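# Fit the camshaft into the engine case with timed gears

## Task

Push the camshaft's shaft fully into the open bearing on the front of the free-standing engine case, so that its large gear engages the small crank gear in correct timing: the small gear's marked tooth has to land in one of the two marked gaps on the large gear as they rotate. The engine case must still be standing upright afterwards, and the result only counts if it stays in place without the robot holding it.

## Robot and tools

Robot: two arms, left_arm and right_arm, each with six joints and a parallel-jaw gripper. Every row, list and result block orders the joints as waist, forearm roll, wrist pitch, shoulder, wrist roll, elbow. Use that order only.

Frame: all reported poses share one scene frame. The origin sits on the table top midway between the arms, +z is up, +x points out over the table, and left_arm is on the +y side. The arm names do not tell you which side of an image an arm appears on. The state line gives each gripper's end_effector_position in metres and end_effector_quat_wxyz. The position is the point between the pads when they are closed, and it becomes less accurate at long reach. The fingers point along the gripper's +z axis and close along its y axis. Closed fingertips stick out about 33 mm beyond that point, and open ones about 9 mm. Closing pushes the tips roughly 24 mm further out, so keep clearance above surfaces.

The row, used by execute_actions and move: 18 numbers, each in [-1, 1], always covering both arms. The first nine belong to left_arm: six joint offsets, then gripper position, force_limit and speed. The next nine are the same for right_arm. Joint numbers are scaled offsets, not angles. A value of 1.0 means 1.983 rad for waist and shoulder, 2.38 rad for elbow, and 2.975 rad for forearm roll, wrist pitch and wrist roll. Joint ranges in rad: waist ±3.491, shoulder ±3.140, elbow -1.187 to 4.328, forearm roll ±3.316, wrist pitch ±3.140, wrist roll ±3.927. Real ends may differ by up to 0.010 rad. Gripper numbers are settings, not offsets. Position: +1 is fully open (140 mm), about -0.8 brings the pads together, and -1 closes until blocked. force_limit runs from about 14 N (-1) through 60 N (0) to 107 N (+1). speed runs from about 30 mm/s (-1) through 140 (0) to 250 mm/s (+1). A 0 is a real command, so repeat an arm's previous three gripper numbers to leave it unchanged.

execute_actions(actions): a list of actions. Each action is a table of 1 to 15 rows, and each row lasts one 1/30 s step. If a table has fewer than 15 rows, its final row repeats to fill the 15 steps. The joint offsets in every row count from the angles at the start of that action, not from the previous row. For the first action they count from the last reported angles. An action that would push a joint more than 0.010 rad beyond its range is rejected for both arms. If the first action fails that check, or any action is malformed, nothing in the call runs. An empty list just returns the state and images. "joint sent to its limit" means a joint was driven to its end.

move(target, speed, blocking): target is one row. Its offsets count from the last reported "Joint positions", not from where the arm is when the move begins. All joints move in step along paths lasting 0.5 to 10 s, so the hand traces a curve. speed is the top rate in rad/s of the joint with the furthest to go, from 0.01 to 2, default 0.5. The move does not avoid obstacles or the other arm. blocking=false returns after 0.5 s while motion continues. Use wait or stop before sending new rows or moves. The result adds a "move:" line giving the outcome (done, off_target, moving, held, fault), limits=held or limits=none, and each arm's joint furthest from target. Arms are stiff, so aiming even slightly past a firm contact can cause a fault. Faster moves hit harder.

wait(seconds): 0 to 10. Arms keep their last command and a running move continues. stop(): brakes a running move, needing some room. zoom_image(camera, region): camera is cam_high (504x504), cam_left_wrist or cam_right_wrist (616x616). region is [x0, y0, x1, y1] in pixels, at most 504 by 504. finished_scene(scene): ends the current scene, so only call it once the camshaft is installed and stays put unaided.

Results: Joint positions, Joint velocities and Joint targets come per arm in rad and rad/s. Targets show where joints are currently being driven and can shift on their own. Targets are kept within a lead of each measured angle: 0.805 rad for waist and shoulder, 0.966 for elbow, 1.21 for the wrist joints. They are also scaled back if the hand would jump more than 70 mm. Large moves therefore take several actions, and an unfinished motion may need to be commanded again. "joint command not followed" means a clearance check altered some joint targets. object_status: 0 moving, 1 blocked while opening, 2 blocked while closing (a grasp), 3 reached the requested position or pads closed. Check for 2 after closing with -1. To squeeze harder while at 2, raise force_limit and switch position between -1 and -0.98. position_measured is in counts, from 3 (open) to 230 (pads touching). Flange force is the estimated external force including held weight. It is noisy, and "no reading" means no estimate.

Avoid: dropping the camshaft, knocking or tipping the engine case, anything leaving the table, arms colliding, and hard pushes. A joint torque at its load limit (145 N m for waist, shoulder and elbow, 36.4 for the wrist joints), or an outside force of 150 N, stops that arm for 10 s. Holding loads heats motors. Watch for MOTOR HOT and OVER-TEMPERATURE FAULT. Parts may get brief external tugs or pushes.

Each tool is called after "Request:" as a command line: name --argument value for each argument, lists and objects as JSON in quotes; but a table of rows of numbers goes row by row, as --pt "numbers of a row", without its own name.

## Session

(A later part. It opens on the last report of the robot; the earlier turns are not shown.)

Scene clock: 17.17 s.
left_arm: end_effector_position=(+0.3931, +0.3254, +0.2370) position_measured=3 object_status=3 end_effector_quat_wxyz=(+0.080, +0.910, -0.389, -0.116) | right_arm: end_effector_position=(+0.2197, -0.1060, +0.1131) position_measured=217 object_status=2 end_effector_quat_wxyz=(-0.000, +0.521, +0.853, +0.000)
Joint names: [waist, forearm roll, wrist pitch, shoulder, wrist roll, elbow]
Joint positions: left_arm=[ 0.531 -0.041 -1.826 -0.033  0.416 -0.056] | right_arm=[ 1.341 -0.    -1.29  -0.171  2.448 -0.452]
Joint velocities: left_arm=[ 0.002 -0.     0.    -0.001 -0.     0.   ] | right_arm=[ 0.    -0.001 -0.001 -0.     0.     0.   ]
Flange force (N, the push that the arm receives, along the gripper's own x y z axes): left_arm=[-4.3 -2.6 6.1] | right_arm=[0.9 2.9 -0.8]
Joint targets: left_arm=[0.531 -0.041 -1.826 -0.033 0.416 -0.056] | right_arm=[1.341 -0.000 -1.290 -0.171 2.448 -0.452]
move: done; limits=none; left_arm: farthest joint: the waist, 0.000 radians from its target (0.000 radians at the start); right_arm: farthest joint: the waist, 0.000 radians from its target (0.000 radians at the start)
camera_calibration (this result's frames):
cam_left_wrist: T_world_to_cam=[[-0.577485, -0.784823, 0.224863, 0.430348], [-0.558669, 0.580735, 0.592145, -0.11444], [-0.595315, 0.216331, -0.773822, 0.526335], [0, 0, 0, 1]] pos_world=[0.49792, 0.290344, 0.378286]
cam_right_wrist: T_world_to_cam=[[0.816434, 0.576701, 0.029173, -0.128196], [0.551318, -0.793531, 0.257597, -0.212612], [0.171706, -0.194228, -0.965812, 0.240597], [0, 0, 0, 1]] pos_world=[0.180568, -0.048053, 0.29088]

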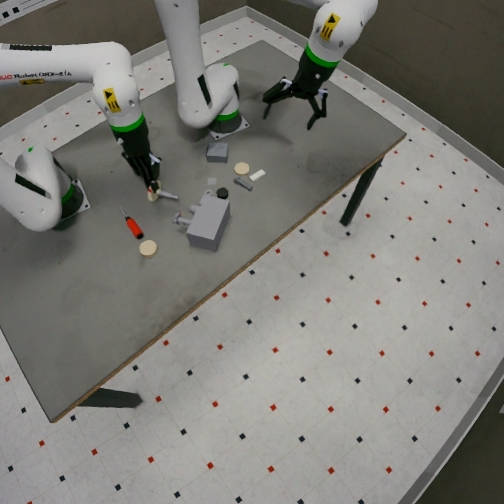

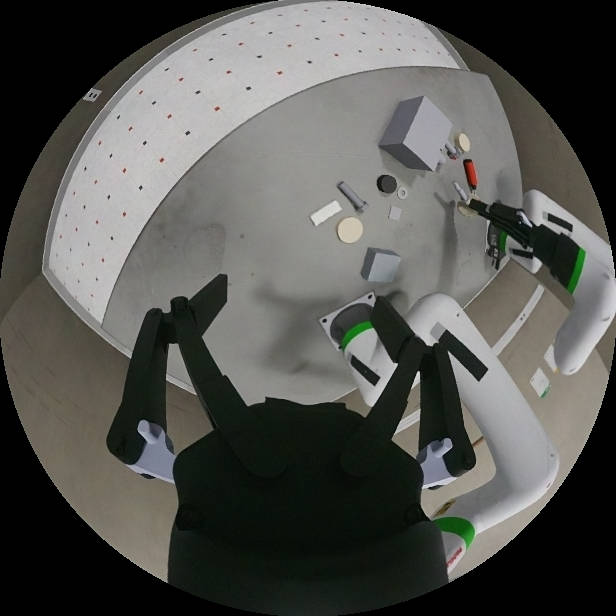

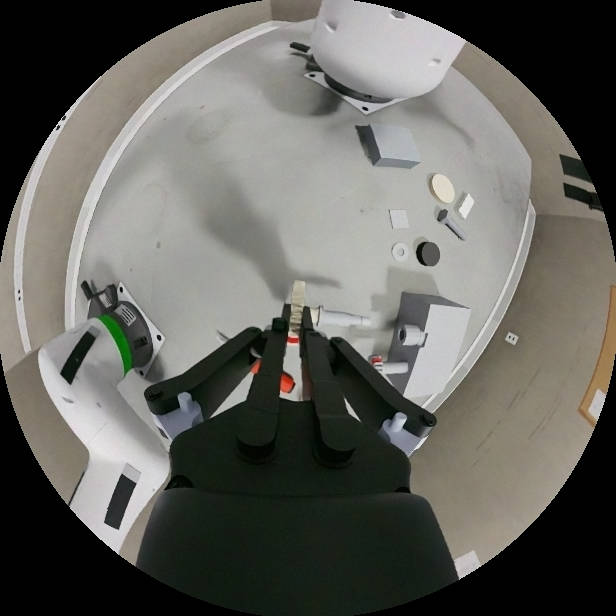

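Request:
move --target '[0,0,0,0,0,0,1,0,0,-0.0378,0,0.0032,0.0346,0.0252,0.0249,-0.98,0.3,-1]' --speed 0.15

Request:
zoom_image --camera "cam_right_wrist" --region '[280, 260, 460, 390]'

Request:
zoom_image --camera "cam_high" --region '[140, 170, 240, 250]'

Scene clock: 18.27 s.
left_arm: end_effector_position=(+0.3931, +0.3254, +0.2370) position_measured=3 object_status=3 end_effector_quat_wxyz=(+0.080, +0.910, -0.389, -0.116) | right_arm: end_effector_position=(+0.2512, -0.1020, +0.1131) position_measured=217 object_status=2 end_effector_quat_wxyz=(-0.000, +0.521, +0.853, +0.000)
Joint names: [waist, forearm roll, wrist pitch, shoulder, wrist roll, elbow]
Joint positions: left_arm=[ 0.531 -0.041 -1.826 -0.033  0.416 -0.056] | right_arm=[ 1.266 -0.    -1.28  -0.103  2.522 -0.393]
Joint velocities: left_arm=[ 0.  0.  0. -0.  0.  0.] | right_arm=[ 0.    -0.002 -0.001  0.    -0.     0.   ]
Flange force (N, the push that the arm receives, along the gripper's own x y z axes): left_arm=[-5.2 1.1 8.0] | right_arm=[0.0 2.8 -0.7]
Joint targets: left_arm=[0.531 -0.041 -1.826 -0.033 0.416 -0.056] | right_arm=[1.266 -0.000 -1.280 -0.103 2.522 -0.393]
move: done; limits=none; left_arm: farthest joint: the waist, 0.000 radians from its target (0.000 radians at the start); right_arm: farthest joint: the waist, 0.000 radians from its target (0.075 radians at the start)
camera_calibration (this result's frames):
cam_left_wrist: T_world_to_cam=[[-0.577485, -0.784824, 0.224862, 0.430348], [-0.558669, 0.580735, 0.592145, -0.11444], [-0.595315, 0.216331, -0.773822, 0.526335], [0, 0, 0, 1]] pos_world=[0.49792, 0.290344, 0.378286]
cam_right_wrist: T_world_to_cam=[[0.816425, 0.576706, 0.0293396, -0.156199], [0.551304, -0.793566, 0.257521, -0.226732], [0.171797, -0.194072, -0.965827, 0.235954], [0, 0, 0, 1]] pos_world=[0.211987, -0.044054, 0.290862]

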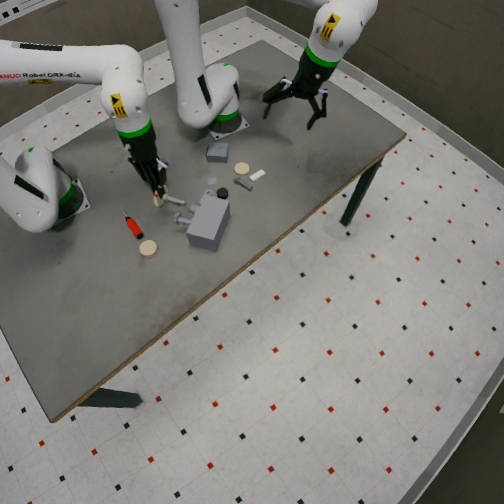

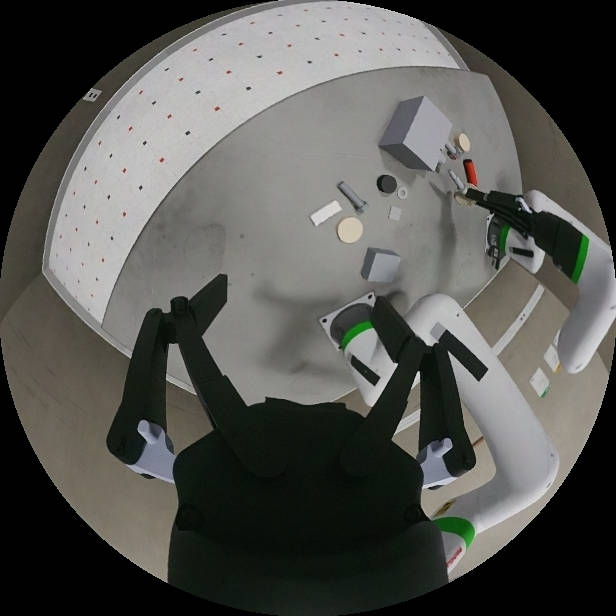

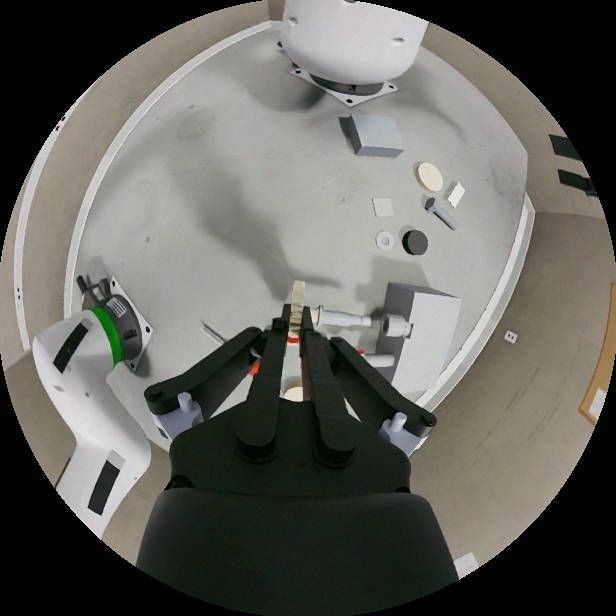

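Region (280, 260, 460, 390) of cam_right_wrist's 616x616 image, scaled by 2.800, with more detail than that image has.

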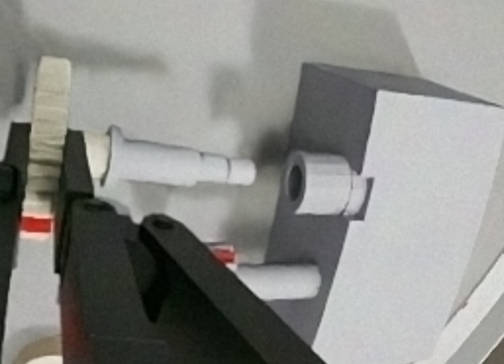

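Region (140, 170, 240, 250) of cam_high's 504x504 image, scaled by 5.040, with more detail than that image has; it fills the top 403 rows of this view, and the rest is white.

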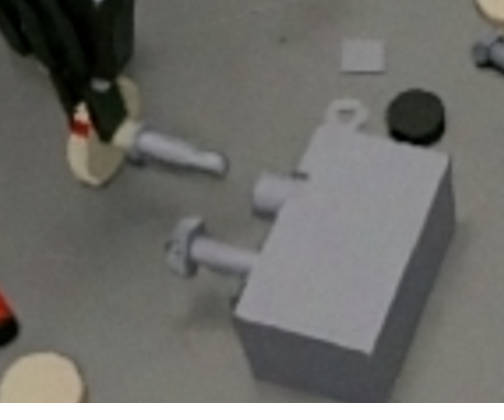

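Request:
move --target '[0,0,0,0,0,0,1,0,0,-0.0107,0,0.0065,0.0116,0.0071,0.0016,-0.98,0.3,-1]' --speed 0.1

Request:
zoom_image --camera "cam_right_wrist" --region '[280, 260, 460, 390]'

Request:
zoom_image --camera "cam_high" --region '[140, 170, 240, 250]'

Request:
zoom_image --camera "cam_left_wrist" --region '[400, 120, 510, 220]'

Scene clock: 19.23 s.
left_arm: end_effector_position=(+0.3931, +0.3254, +0.2370) position_measured=3 object_status=3 end_effector_quat_wxyz=(+0.080, +0.910, -0.389, -0.116) | right_arm: end_effector_position=(+0.2602, -0.1019, +0.1061) position_measured=217 object_status=2 end_effector_quat_wxyz=(-0.000, +0.521, +0.853, +0.000)
Joint names: [waist, forearm roll, wrist pitch, shoulder, wrist roll, elbow]
Joint positions: left_arm=[ 0.531 -0.041 -1.826 -0.033  0.416 -0.056] | right_arm=[ 1.245 -0.    -1.261 -0.08   2.544 -0.389]
Joint velocities: left_arm=[ 0.001  0.    -0.     0.     0.    -0.001] | right_arm=[ 0.     0.    -0.001  0.     0.001  0.   ]
Flange force (N, the push that the arm receives, along the gripper's own x y z axes): left_arm=[-5.0 1.5 11.0] | right_arm=[0.2 3.3 0.6]
Joint targets: left_arm=[0.531 -0.041 -1.826 -0.033 0.416 -0.056] | right_arm=[1.245 -0.000 -1.261 -0.080 2.544 -0.389]
move: done; limits=none; left_arm: farthest joint: the waist, 0.000 radians from its target (0.000 radians at the start); right_arm: farthest joint: the waist, 0.000 radians from its target (0.021 radians at the start)
camera_calibration (this result's frames):
cam_left_wrist: T_world_to_cam=[[-0.577485, -0.784824, 0.224863, 0.430348], [-0.558669, 0.580735, 0.592145, -0.11444], [-0.595315, 0.216331, -0.773822, 0.526335], [0, 0, 0, 1]] pos_world=[0.49792, 0.290344, 0.378286]
cam_right_wrist: T_world_to_cam=[[0.816479, 0.576622, 0.029485, -0.163393], [0.551205, -0.793655, 0.25746, -0.229828], [0.171858, -0.193958, -0.965839, 0.227631], [0, 0, 0, 1]] pos_world=[0.220969, -0.0440377, 0.283844]

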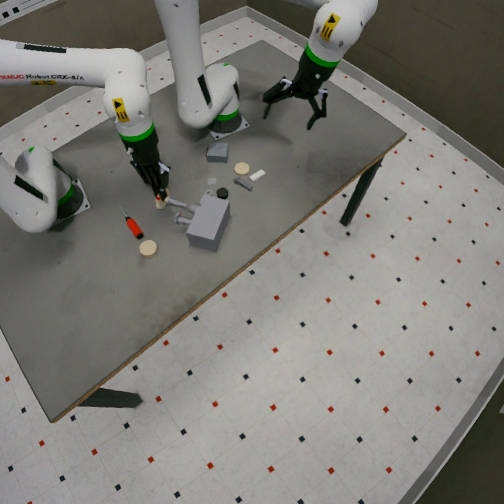

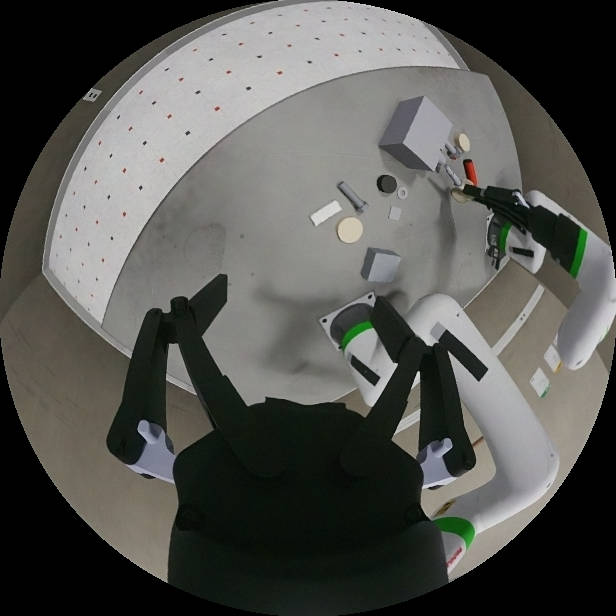

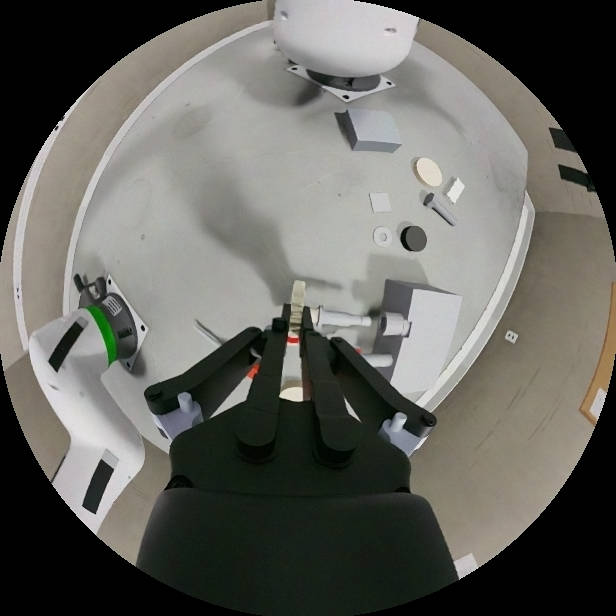

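Region (280, 260, 460, 390) of cam_right_wrist's 616x616 image, scaled by 2.800, with more detail than that image has.

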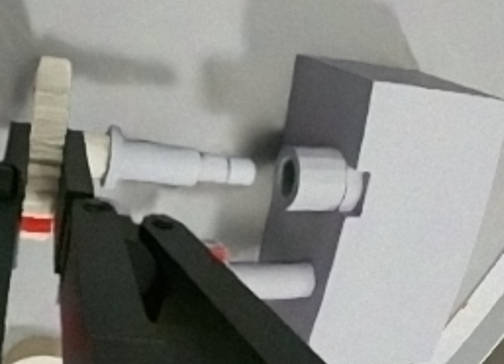

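Region (140, 170, 240, 250) of cam_high's 504x504 image, scaled by 5.040, with more detail than that image has; it fills the top 403 rows of this view, and the rest is white.

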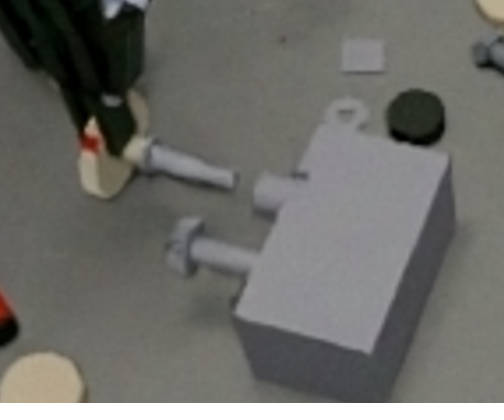

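Region (400, 120, 510, 220) of cam_left_wrist's 616x616 image, scaled by 4.582, with more detail than that image has; it fills the top 458 rows of this view, and the rest is white.

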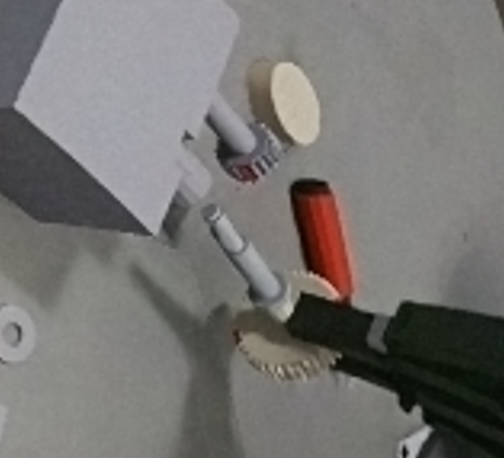

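Request:
move --target '[0,0,0,0,0,0,1,0,0,-0.016,0,0.0018,0.0255,0.0107,0.019,-0.98,0.3,-1]' --speed 0.04

Request:
zoom_image --camera "cam_right_wrist" --region '[280, 260, 460, 390]'

Request:
zoom_image --camera "cam_high" --region '[140, 170, 240, 250]'

Scene clock: 21.00 s.
left_arm: end_effector_position=(+0.3931, +0.3254, +0.2370) position_measured=3 object_status=3 end_effector_quat_wxyz=(+0.080, +0.910, -0.389, -0.116) | right_arm: end_effector_position=(+0.2787, -0.0942, +0.1050) position_measured=217 object_status=2 end_effector_quat_wxyz=(-0.000, +0.521, +0.853, +0.000)
Joint names: [waist, forearm roll, wrist pitch, shoulder, wrist roll, elbow]
Joint positions: left_arm=[ 0.531 -0.041 -1.826 -0.033  0.416 -0.056] | right_arm=[ 1.213 -0.    -1.255 -0.029  2.575 -0.344]
Joint velocities: left_arm=[-0.001  0.    -0.001  0.     0.     0.001] | right_arm=[-0.    -0.002 -0.     0.     0.     0.   ]
Flange force (N, the push that the arm receives, along the gripper's own x y z axes): left_arm=[-3.0 0.3 5.8] | right_arm=[0.2 1.1 0.5]
Joint targets: left_arm=[0.531 -0.041 -1.826 -0.033 0.416 -0.056] | right_arm=[1.213 -0.000 -1.255 -0.029 2.575 -0.344]
move: done; limits=none; left_arm: farthest joint: the waist, 0.000 radians from its target (0.000 radians at the start); right_arm: farthest joint: the waist, 0.000 radians from its target (0.032 radians at the start)
camera_calibration (this result's frames):
cam_left_wrist: T_world_to_cam=[[-0.577485, -0.784823, 0.224863, 0.430348], [-0.558669, 0.580735, 0.592145, -0.11444], [-0.595315, 0.216331, -0.773822, 0.526335], [0, 0, 0, 1]] pos_world=[0.49792, 0.290344, 0.378286]
cam_right_wrist: T_world_to_cam=[[0.81642, 0.576704, 0.0295014, -0.182924], [0.551281, -0.7936, 0.257466, -0.2336], [0.171894, -0.193937, -0.965837, 0.224922], [0, 0, 0, 1]] pos_world=[0.239459, -0.0362708, 0.282779]

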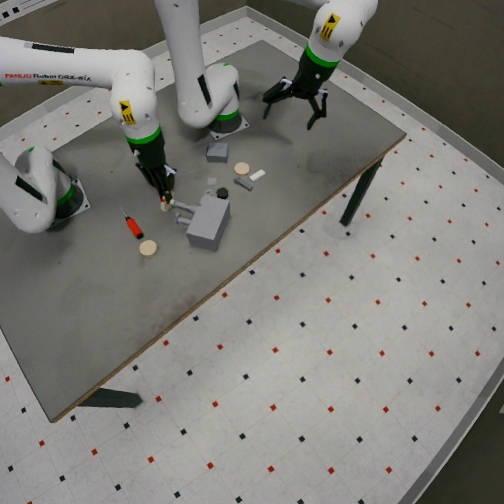

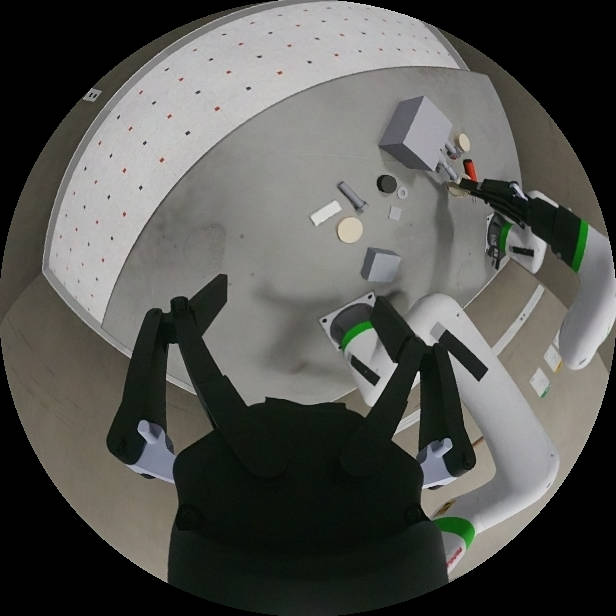

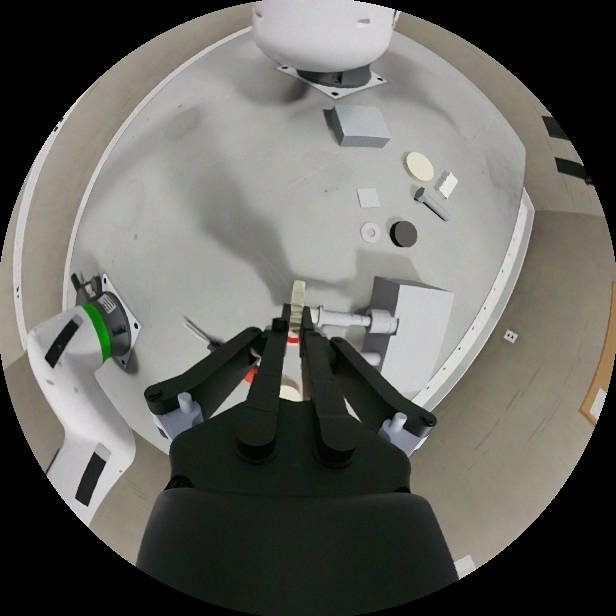

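Region (280, 260, 460, 390) of cam_right_wrist's 616x616 image, scaled by 2.800, with more detail than that image has.

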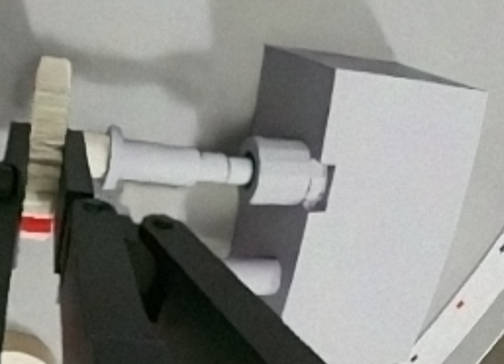

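Region (140, 170, 240, 250) of cam_high's 504x504 image, scaled by 5.040, with more detail than that image has; it fills the top 403 rows of this view, and the rest is white.

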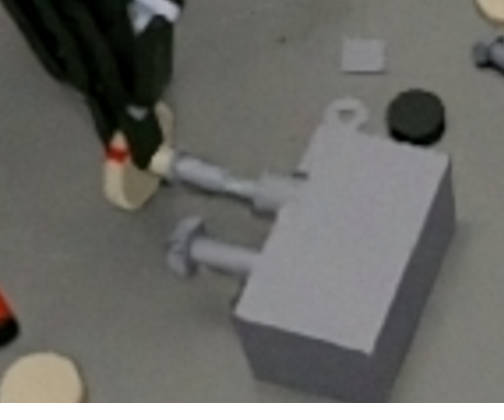

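Request:
move --target '[0,0,0,0,0,0,1,0,0,-0.015,0,0,0.0317,0.010,0.0264,-0.98,0.3,-1]' --speed 0.03

Request:
zoom_image --camera "cam_right_wrist" --region '[280, 260, 460, 390]'

Request:
zoom_image --camera "cam_high" --region '[140, 170, 240, 250]'

Scene clock: 23.53 s.
left_arm: end_effector_position=(+0.3931, +0.3254, +0.2370) position_measured=3 object_status=3 end_effector_quat_wxyz=(+0.080, +0.910, -0.389, -0.116) | right_arm: end_effector_position=(+0.3004, -0.0818, +0.1049) position_measured=217 object_status=2 end_effector_quat_wxyz=(-0.000, +0.521, +0.853, +0.000)
Joint names: [waist, forearm roll, wrist pitch, shoulder, wrist roll, elbow]
Joint positions: left_arm=[ 0.531 -0.041 -1.826 -0.033  0.416 -0.056] | right_arm=[ 1.184 -0.    -1.255  0.034  2.605 -0.281]
Joint velocities: left_arm=[-0.    -0.001 -0.002 -0.    -0.001 -0.   ] | right_arm=[ 0.     0.003 -0.001  0.     0.    -0.   ]
Flange force (N, the push that the arm receives, along the gripper's own x y z axes): left_arm=[-1.0 0.1 6.6] | right_arm=[-0.7 2.4 0.1]
Joint targets: left_arm=[0.531 -0.041 -1.826 -0.033 0.416 -0.056] | right_arm=[1.184 -0.000 -1.255 0.034 2.605 -0.281]
move: done; limits=none; left_arm: farthest joint: the waist, 0.000 radians from its target (0.000 radians at the start); right_arm: farthest joint: the waist, 0.000 radians from its target (0.030 radians at the start)
camera_calibration (this result's frames):
cam_left_wrist: T_world_to_cam=[[-0.577485, -0.784823, 0.224862, 0.430348], [-0.558669, 0.580735, 0.592145, -0.11444], [-0.595315, 0.216332, -0.773822, 0.526335], [0, 0, 0, 1]] pos_world=[0.49792, 0.290344, 0.378286]
cam_right_wrist: T_world_to_cam=[[0.816419, 0.576707, 0.0294865, -0.207844], [0.551283, -0.793592, 0.257485, -0.235754], [0.171894, -0.193961, -0.965832, 0.223504], [0, 0, 0, 1]] pos_world=[0.261235, -0.0238765, 0.2827]

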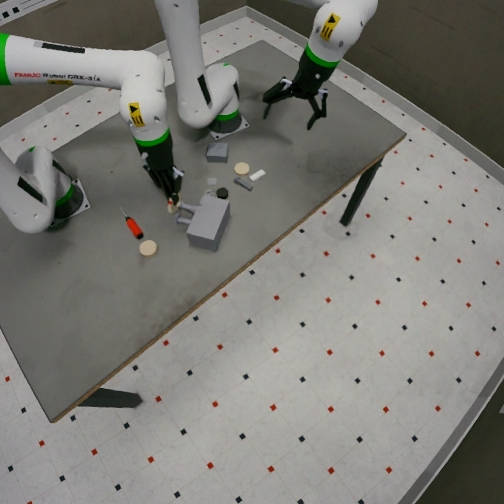

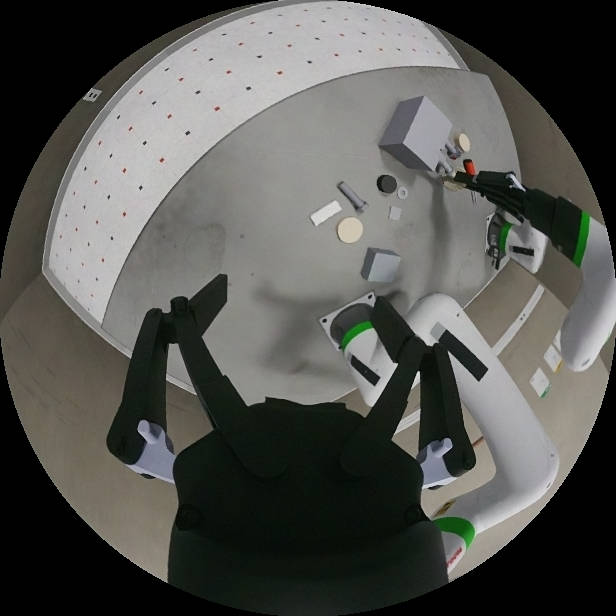

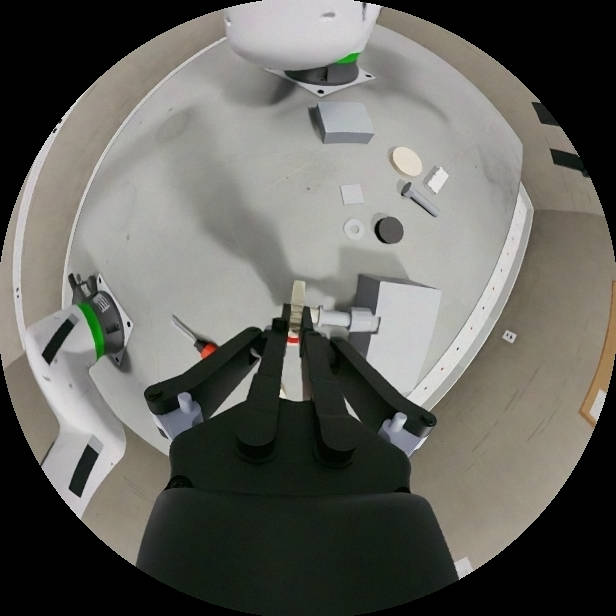

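Region (280, 260, 460, 390) of cam_right_wrist's 616x616 image, scaled by 2.800, with more detail than that image has.

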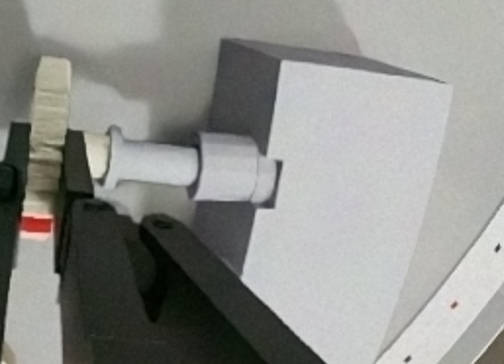

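Region (140, 170, 240, 250) of cam_high's 504x504 image, scaled by 5.040, with more detail than that image has; it fills the top 403 rows of this view, and the rest is white.

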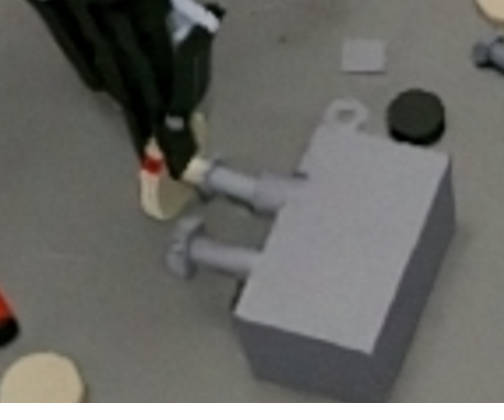

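Request:
move --target '[0,0,0,0,0,0,1,0,0,-0.0083,0,-0.0006,0.0172,0.0055,0.0151,-0.98,0.3,-1]' --speed 0.02

Request:
zoom_image --camera "cam_right_wrist" --region '[280, 260, 460, 390]'

Request:
zoom_image --camera "cam_high" --region '[140, 170, 240, 250]'

Scene clock: 25.73 s.
left_arm: end_effector_position=(+0.3931, +0.3254, +0.2370) position_measured=3 object_status=3 end_effector_quat_wxyz=(+0.080, +0.910, -0.389, -0.116) | right_arm: end_effector_position=(+0.3129, -0.0754, +0.1050) position_measured=217 object_status=2 end_effector_quat_wxyz=(-0.000, +0.521, +0.853, +0.000)
Joint names: [waist, forearm roll, wrist pitch, shoulder, wrist roll, elbow]
Joint positions: left_arm=[ 0.531 -0.041 -1.826 -0.033  0.416 -0.056] | right_arm=[ 1.167 -0.    -1.257  0.068  2.622 -0.245]
Joint velocities: left_arm=[ 0.001  0.    -0.001  0.     0.     0.001] | right_arm=[-0.001 -0.001 -0.     0.     0.001  0.   ]
Flange force (N, the push that the arm receives, along the gripper's own x y z axes): left_arm=[-3.9 0.4 7.2] | right_arm=[1.1 -3.1 4.5]
Joint targets: left_arm=[0.531 -0.041 -1.826 -0.033 0.416 -0.056] | right_arm=[1.167 -0.000 -1.257 0.068 2.622 -0.245]
move: done; limits=none; left_arm: farthest joint: the waist, 0.000 radians from its target (0.000 radians at the start); right_arm: farthest joint: the waist, 0.000 radians from its target (0.016 radians at the start)
camera_calibration (this result's frames):
cam_left_wrist: T_world_to_cam=[[-0.577485, -0.784824, 0.224862, 0.430348], [-0.558669, 0.580735, 0.592145, -0.11444], [-0.595315, 0.216331, -0.773822, 0.526335], [0, 0, 0, 1]] pos_world=[0.49792, 0.290344, 0.378286]
cam_right_wrist: T_world_to_cam=[[0.816472, 0.576629, 0.029524, -0.221724], [0.551201, -0.79365, 0.257483, -0.237557], [0.171904, -0.193954, -0.965832, 0.222631], [0, 0, 0, 1]] pos_world=[0.273703, -0.0175046, 0.282737]

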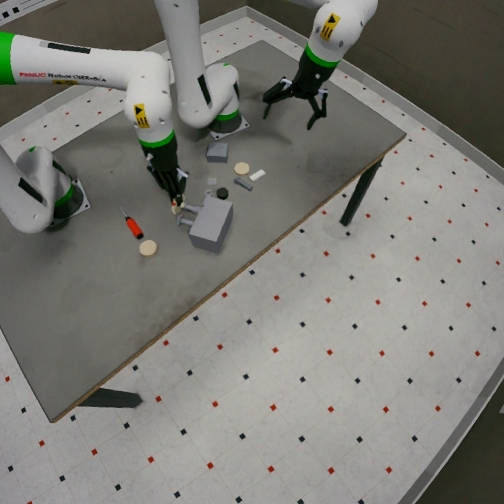

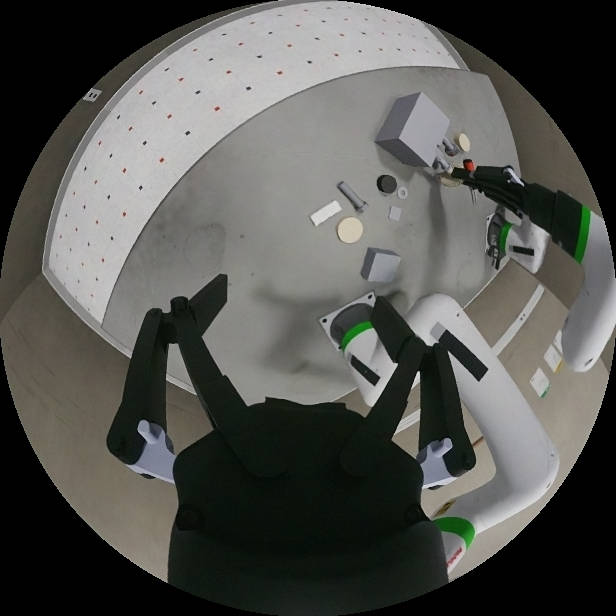

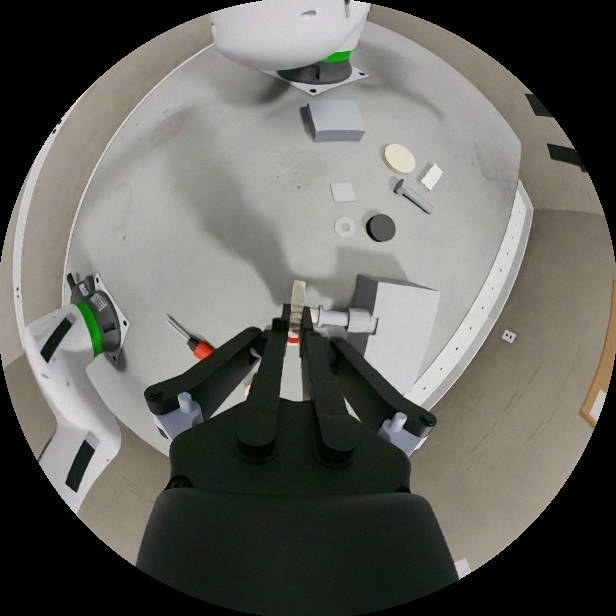

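Region (280, 260, 460, 390) of cam_right_wrist's 616x616 image, scaled by 2.800, with more detail than that image has.

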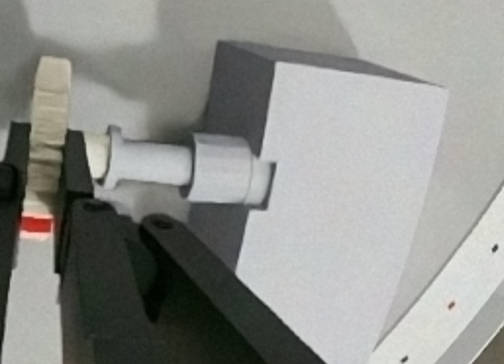

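Region (140, 170, 240, 250) of cam_high's 504x504 image, scaled by 5.040, with more detail than that image has; it fills the top 403 rows of this view, and the rest is white.

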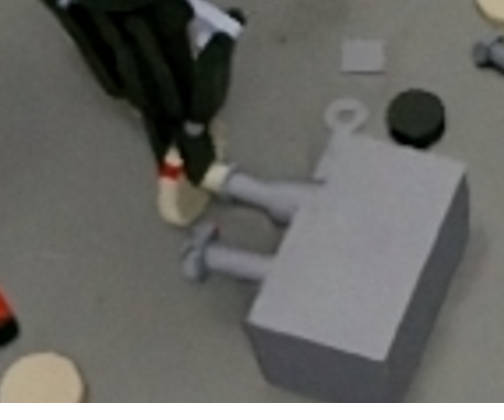

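Request:
move --target '[0,0,0,0,0,0,1,0,0,0,0,0.001,0.0005,0,-0.0008,-0.98,0.3,-1]' --speed 0.02

Request:
move --target '[0,0,0,0,0,0,1,0,0,-0.004,0,-0.0004,0.0085,0.0027,0.0076,-0.98,0.3,-1]' --speed 0.02

Request:
zoom_image --camera "cam_right_wrist" --region '[280, 260, 460, 390]'

Scene clock: 26.73 s.
left_arm: end_effector_position=(+0.3931, +0.3254, +0.2370) position_measured=3 object_status=3 end_effector_quat_wxyz=(+0.080, +0.910, -0.389, -0.116) | right_arm: end_effector_position=(+0.3129, -0.0754, +0.1038) position_measured=217 object_status=2 end_effector_quat_wxyz=(-0.000, +0.521, +0.853, +0.000)
Joint names: [waist, forearm roll, wrist pitch, shoulder, wrist roll, elbow]
Joint positions: left_arm=[ 0.531 -0.041 -1.826 -0.033  0.416 -0.056] | right_arm=[ 1.167 -0.    -1.254  0.069  2.622 -0.247]
Joint velocities: left_arm=[ 0.    -0.    -0.    -0.     0.    -0.001] | right_arm=[ 0.     0.003  0.     0.     0.001 -0.   ]
Flange force (N, the push that the arm receives, along the gripper's own x y z axes): left_arm=[-4.9 2.1 9.3] | right_arm=[1.6 -14.9 -24.8]
Joint targets: left_arm=[0.531 -0.041 -1.826 -0.033 0.416 -0.056] | right_arm=[1.167 -0.000 -1.254 0.069 2.622 -0.247]
move: done; limits=none; left_arm: farthest joint: the waist, 0.000 radians from its target (0.000 radians at the start); right_arm: farthest joint: the waist, 0.000 radians from its target (0.000 radians at the start)
camera_calibration (this result's frames):
cam_left_wrist: T_world_to_cam=[[-0.577485, -0.784823, 0.224862, 0.430348], [-0.558669, 0.580735, 0.592145, -0.11444], [-0.595315, 0.216332, -0.773822, 0.526335], [0, 0, 0, 1]] pos_world=[0.49792, 0.290344, 0.378286]
cam_right_wrist: T_world_to_cam=[[0.816456, 0.576647, 0.0296174, -0.221746], [0.551194, -0.793643, 0.257519, -0.237258], [0.172003, -0.193928, -0.965819, 0.221445], [0, 0, 0, 1]] pos_world=[0.273731, -0.0174846, 0.281541]

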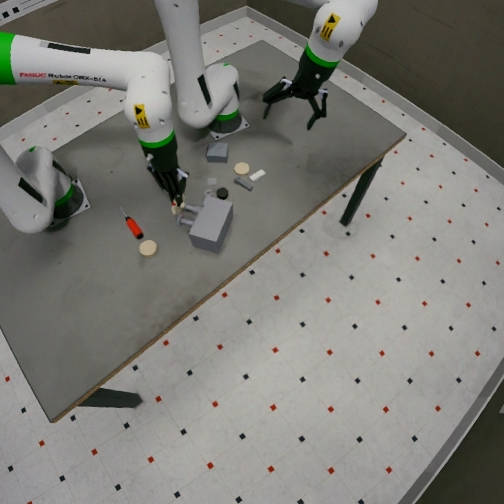

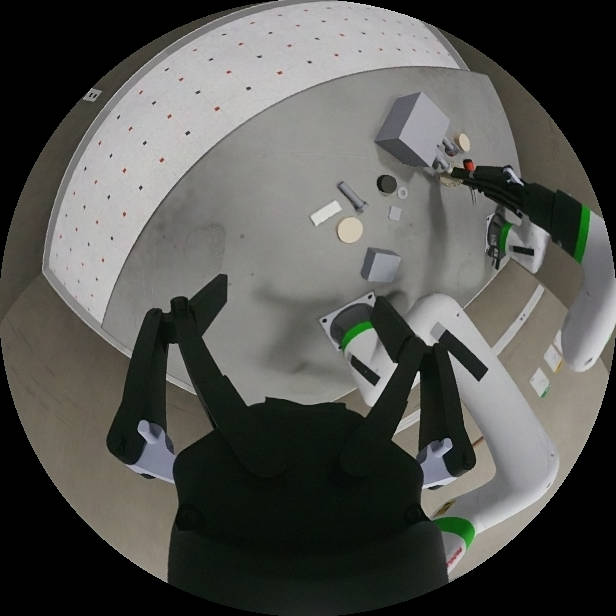

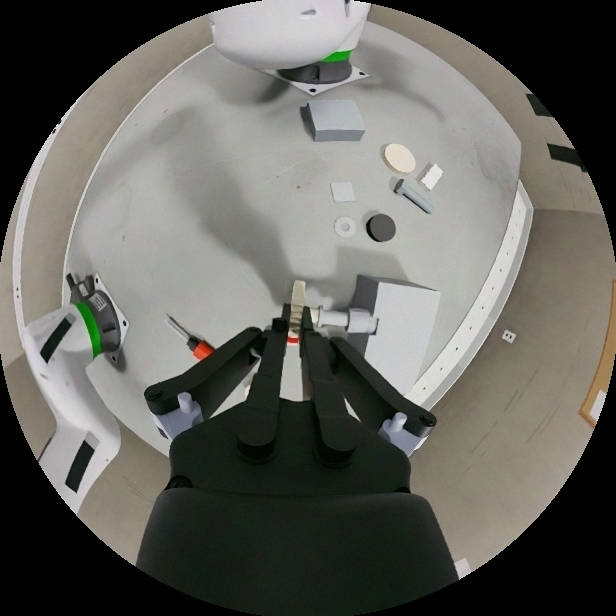

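Scene clock: 27.87 s.
left_arm: end_effector_position=(+0.3931, +0.3254, +0.2370) position_measured=3 object_status=3 end_effector_quat_wxyz=(+0.080, +0.910, -0.389, -0.116) | right_arm: end_effector_position=(+0.3192, -0.0722, +0.1038) position_measured=217 object_status=2 end_effector_quat_wxyz=(-0.000, +0.521, +0.853, +0.000)
Joint names: [waist, forearm roll, wrist pitch, shoulder, wrist roll, elbow]
Joint positions: left_arm=[ 0.531 -0.041 -1.826 -0.033  0.416 -0.056] | right_arm=[ 1.159 -0.    -1.255  0.086  2.63  -0.229]
Joint velocities: left_arm=[-0.001 -0.001  0.     0.001 -0.     0.   ] | right_arm=[ 0.001  0.001 -0.     0.    -0.    -0.   ]
Flange force (N, the push that the arm receives, along the gripper's own x y z axes): left_arm=[-4.2 0.5 8.9] | right_arm=[3.0 -12.7 -22.2]
Joint targets: left_arm=[0.531 -0.041 -1.826 -0.033 0.416 -0.056] | right_arm=[1.159 -0.000 -1.255 0.086 2.630 -0.229]
move: done; limits=none; left_arm: farthest joint: the waist, 0.000 radians from its target (0.000 radians at the start); right_arm: farthest joint: the waist, 0.000 radians from its target (0.008 radians at the start)
camera_calibration (this result's frames):
cam_left_wrist: T_world_to_cam=[[-0.577485, -0.784823, 0.224863, 0.430348], [-0.558669, 0.580735, 0.592145, -0.11444], [-0.595315, 0.216331, -0.773822, 0.526335], [0, 0, 0, 1]] pos_world=[0.49792, 0.290344, 0.378286]
cam_right_wrist: T_world_to_cam=[[0.816399, 0.576726, 0.0296774, -0.228629], [0.551261, -0.793603, 0.2575, -0.238216], [0.172059, -0.193862, -0.965823, 0.220938], [0, 0, 0, 1]] pos_world=[0.279957, -0.0143606, 0.281513]

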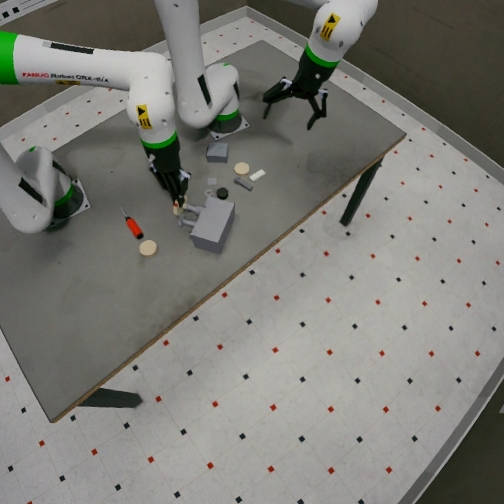

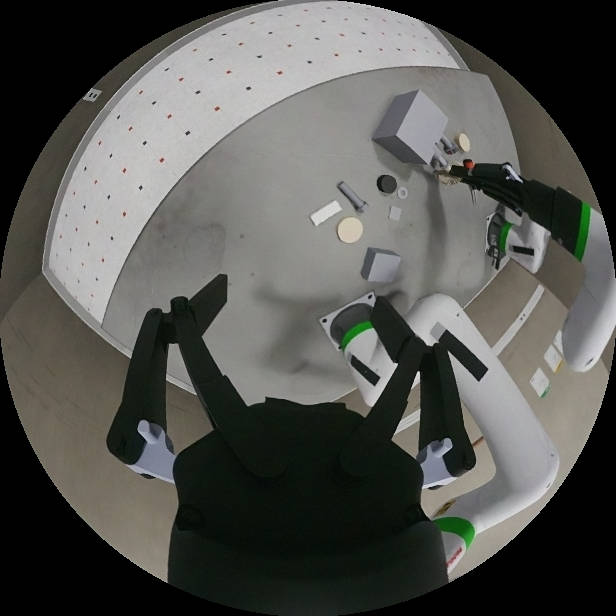

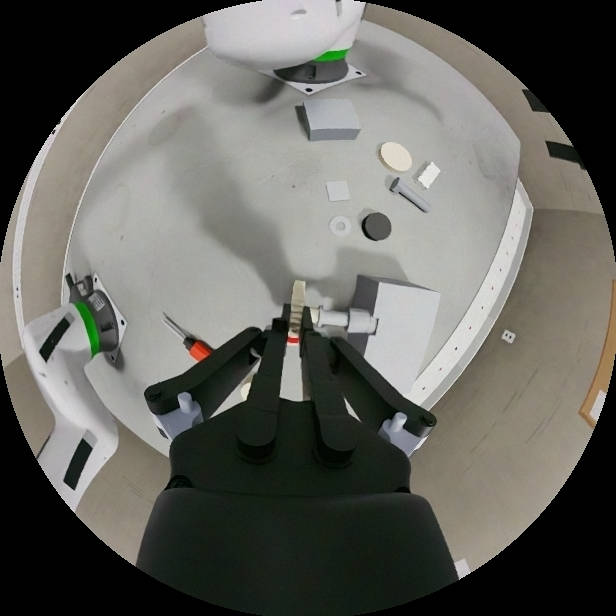

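Region (280, 260, 460, 390) of cam_right_wrist's 616x616 image, scaled by 2.800, with more detail than that image has.

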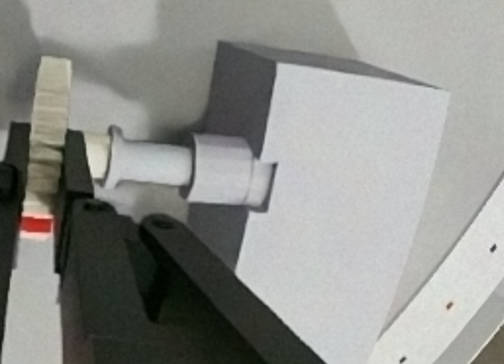

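Request:
move --target '[-0.36,0.0138,0.1384,0.1355,0.667,0.0568,-0.6,0,0,0,0,-0.00075,-0.0004,0,0.0006,-0.98,0.3,-1]' --speed 0.8

Scene clock: 31.03 s.
left_arm: end_effector_position=(+0.4918, +0.0173, +0.1601) position_measured=205 object_status=3 end_effector_quat_wxyz=(-0.000, +0.974, +0.227, -0.000) | right_arm: end_effector_position=(+0.3192, -0.0723, +0.1047) position_measured=217 object_status=2 end_effector_quat_wxyz=(-0.000, +0.521, +0.853, +0.000)
Joint names: [waist, forearm roll, wrist pitch, shoulder, wrist roll, elbow]
Joint positions: left_arm=[-0.183  0.    -1.414  0.236  2.401  0.079] | right_arm=[ 1.159 -0.    -1.258  0.085  2.63  -0.228]
Joint velocities: left_arm=[ 0.     0.     0.001 -0.001  0.    -0.001] | right_arm=[0.    0.    0.    0.    0.001 0.   ]
Flange force (N, the push that the arm receives, along the gripper's own x y z axes): left_arm=[2.6 -4.3 4.6] | right_arm=[-1.4 2.6 11.6]
Joint targets: left_arm=[-0.183 0.000 -1.414 0.236 2.401 0.079] | right_arm=[1.159 -0.000 -1.258 0.085 2.630 -0.228]
move: done; limits=none; left_arm: farthest joint: the waist, 0.000 radians from its target (0.714 radians at the start); right_arm: farthest joint: the waist, 0.000 radians from its target (0.000 radians at the start)
camera_calibration (this result's frames):
cam_left_wrist: T_world_to_cam=[[0.571384, -0.820534, 0.015622, -0.267973], [-0.737305, -0.504881, 0.448862, 0.294755], [-0.360419, -0.26799, -0.893465, 0.504196], [0, 0, 0, 1]] pos_world=[0.552162, 0.0640552, 0.322363]
cam_right_wrist: T_world_to_cam=[[0.816401, 0.576723, 0.0296638, -0.228624], [0.55126, -0.793601, 0.257504, -0.238472], [0.17205, -0.193874, -0.965822, 0.221841], [0, 0, 0, 1]] pos_world=[0.279941, -0.0143892, 0.282448]

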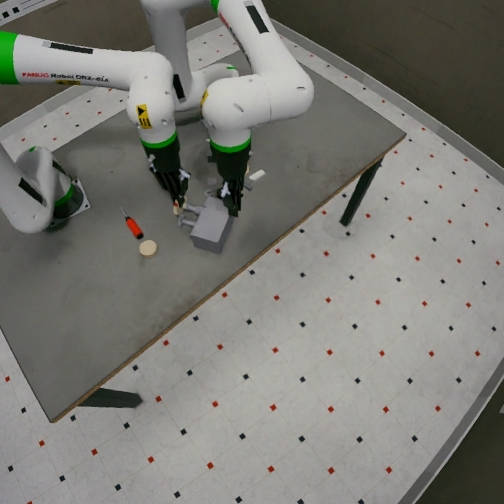

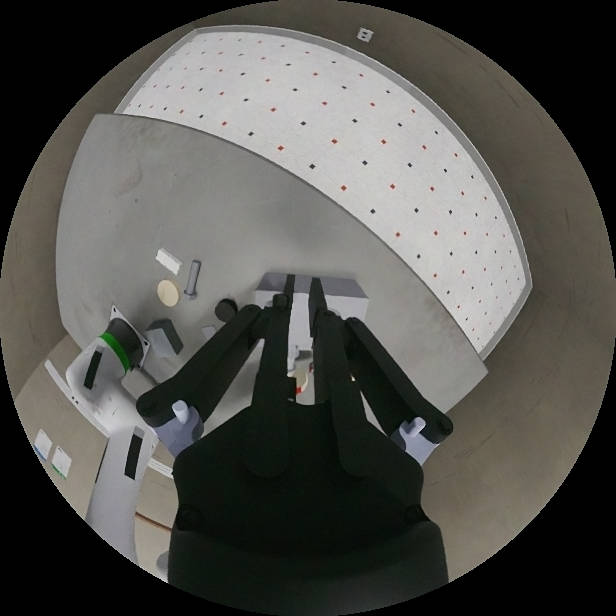

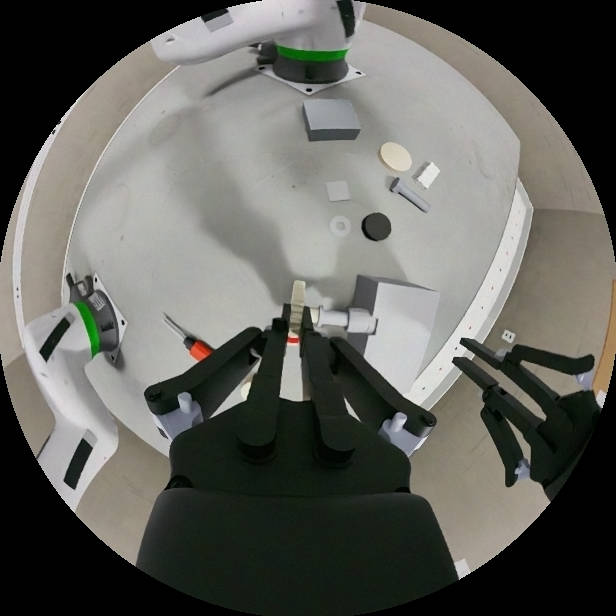

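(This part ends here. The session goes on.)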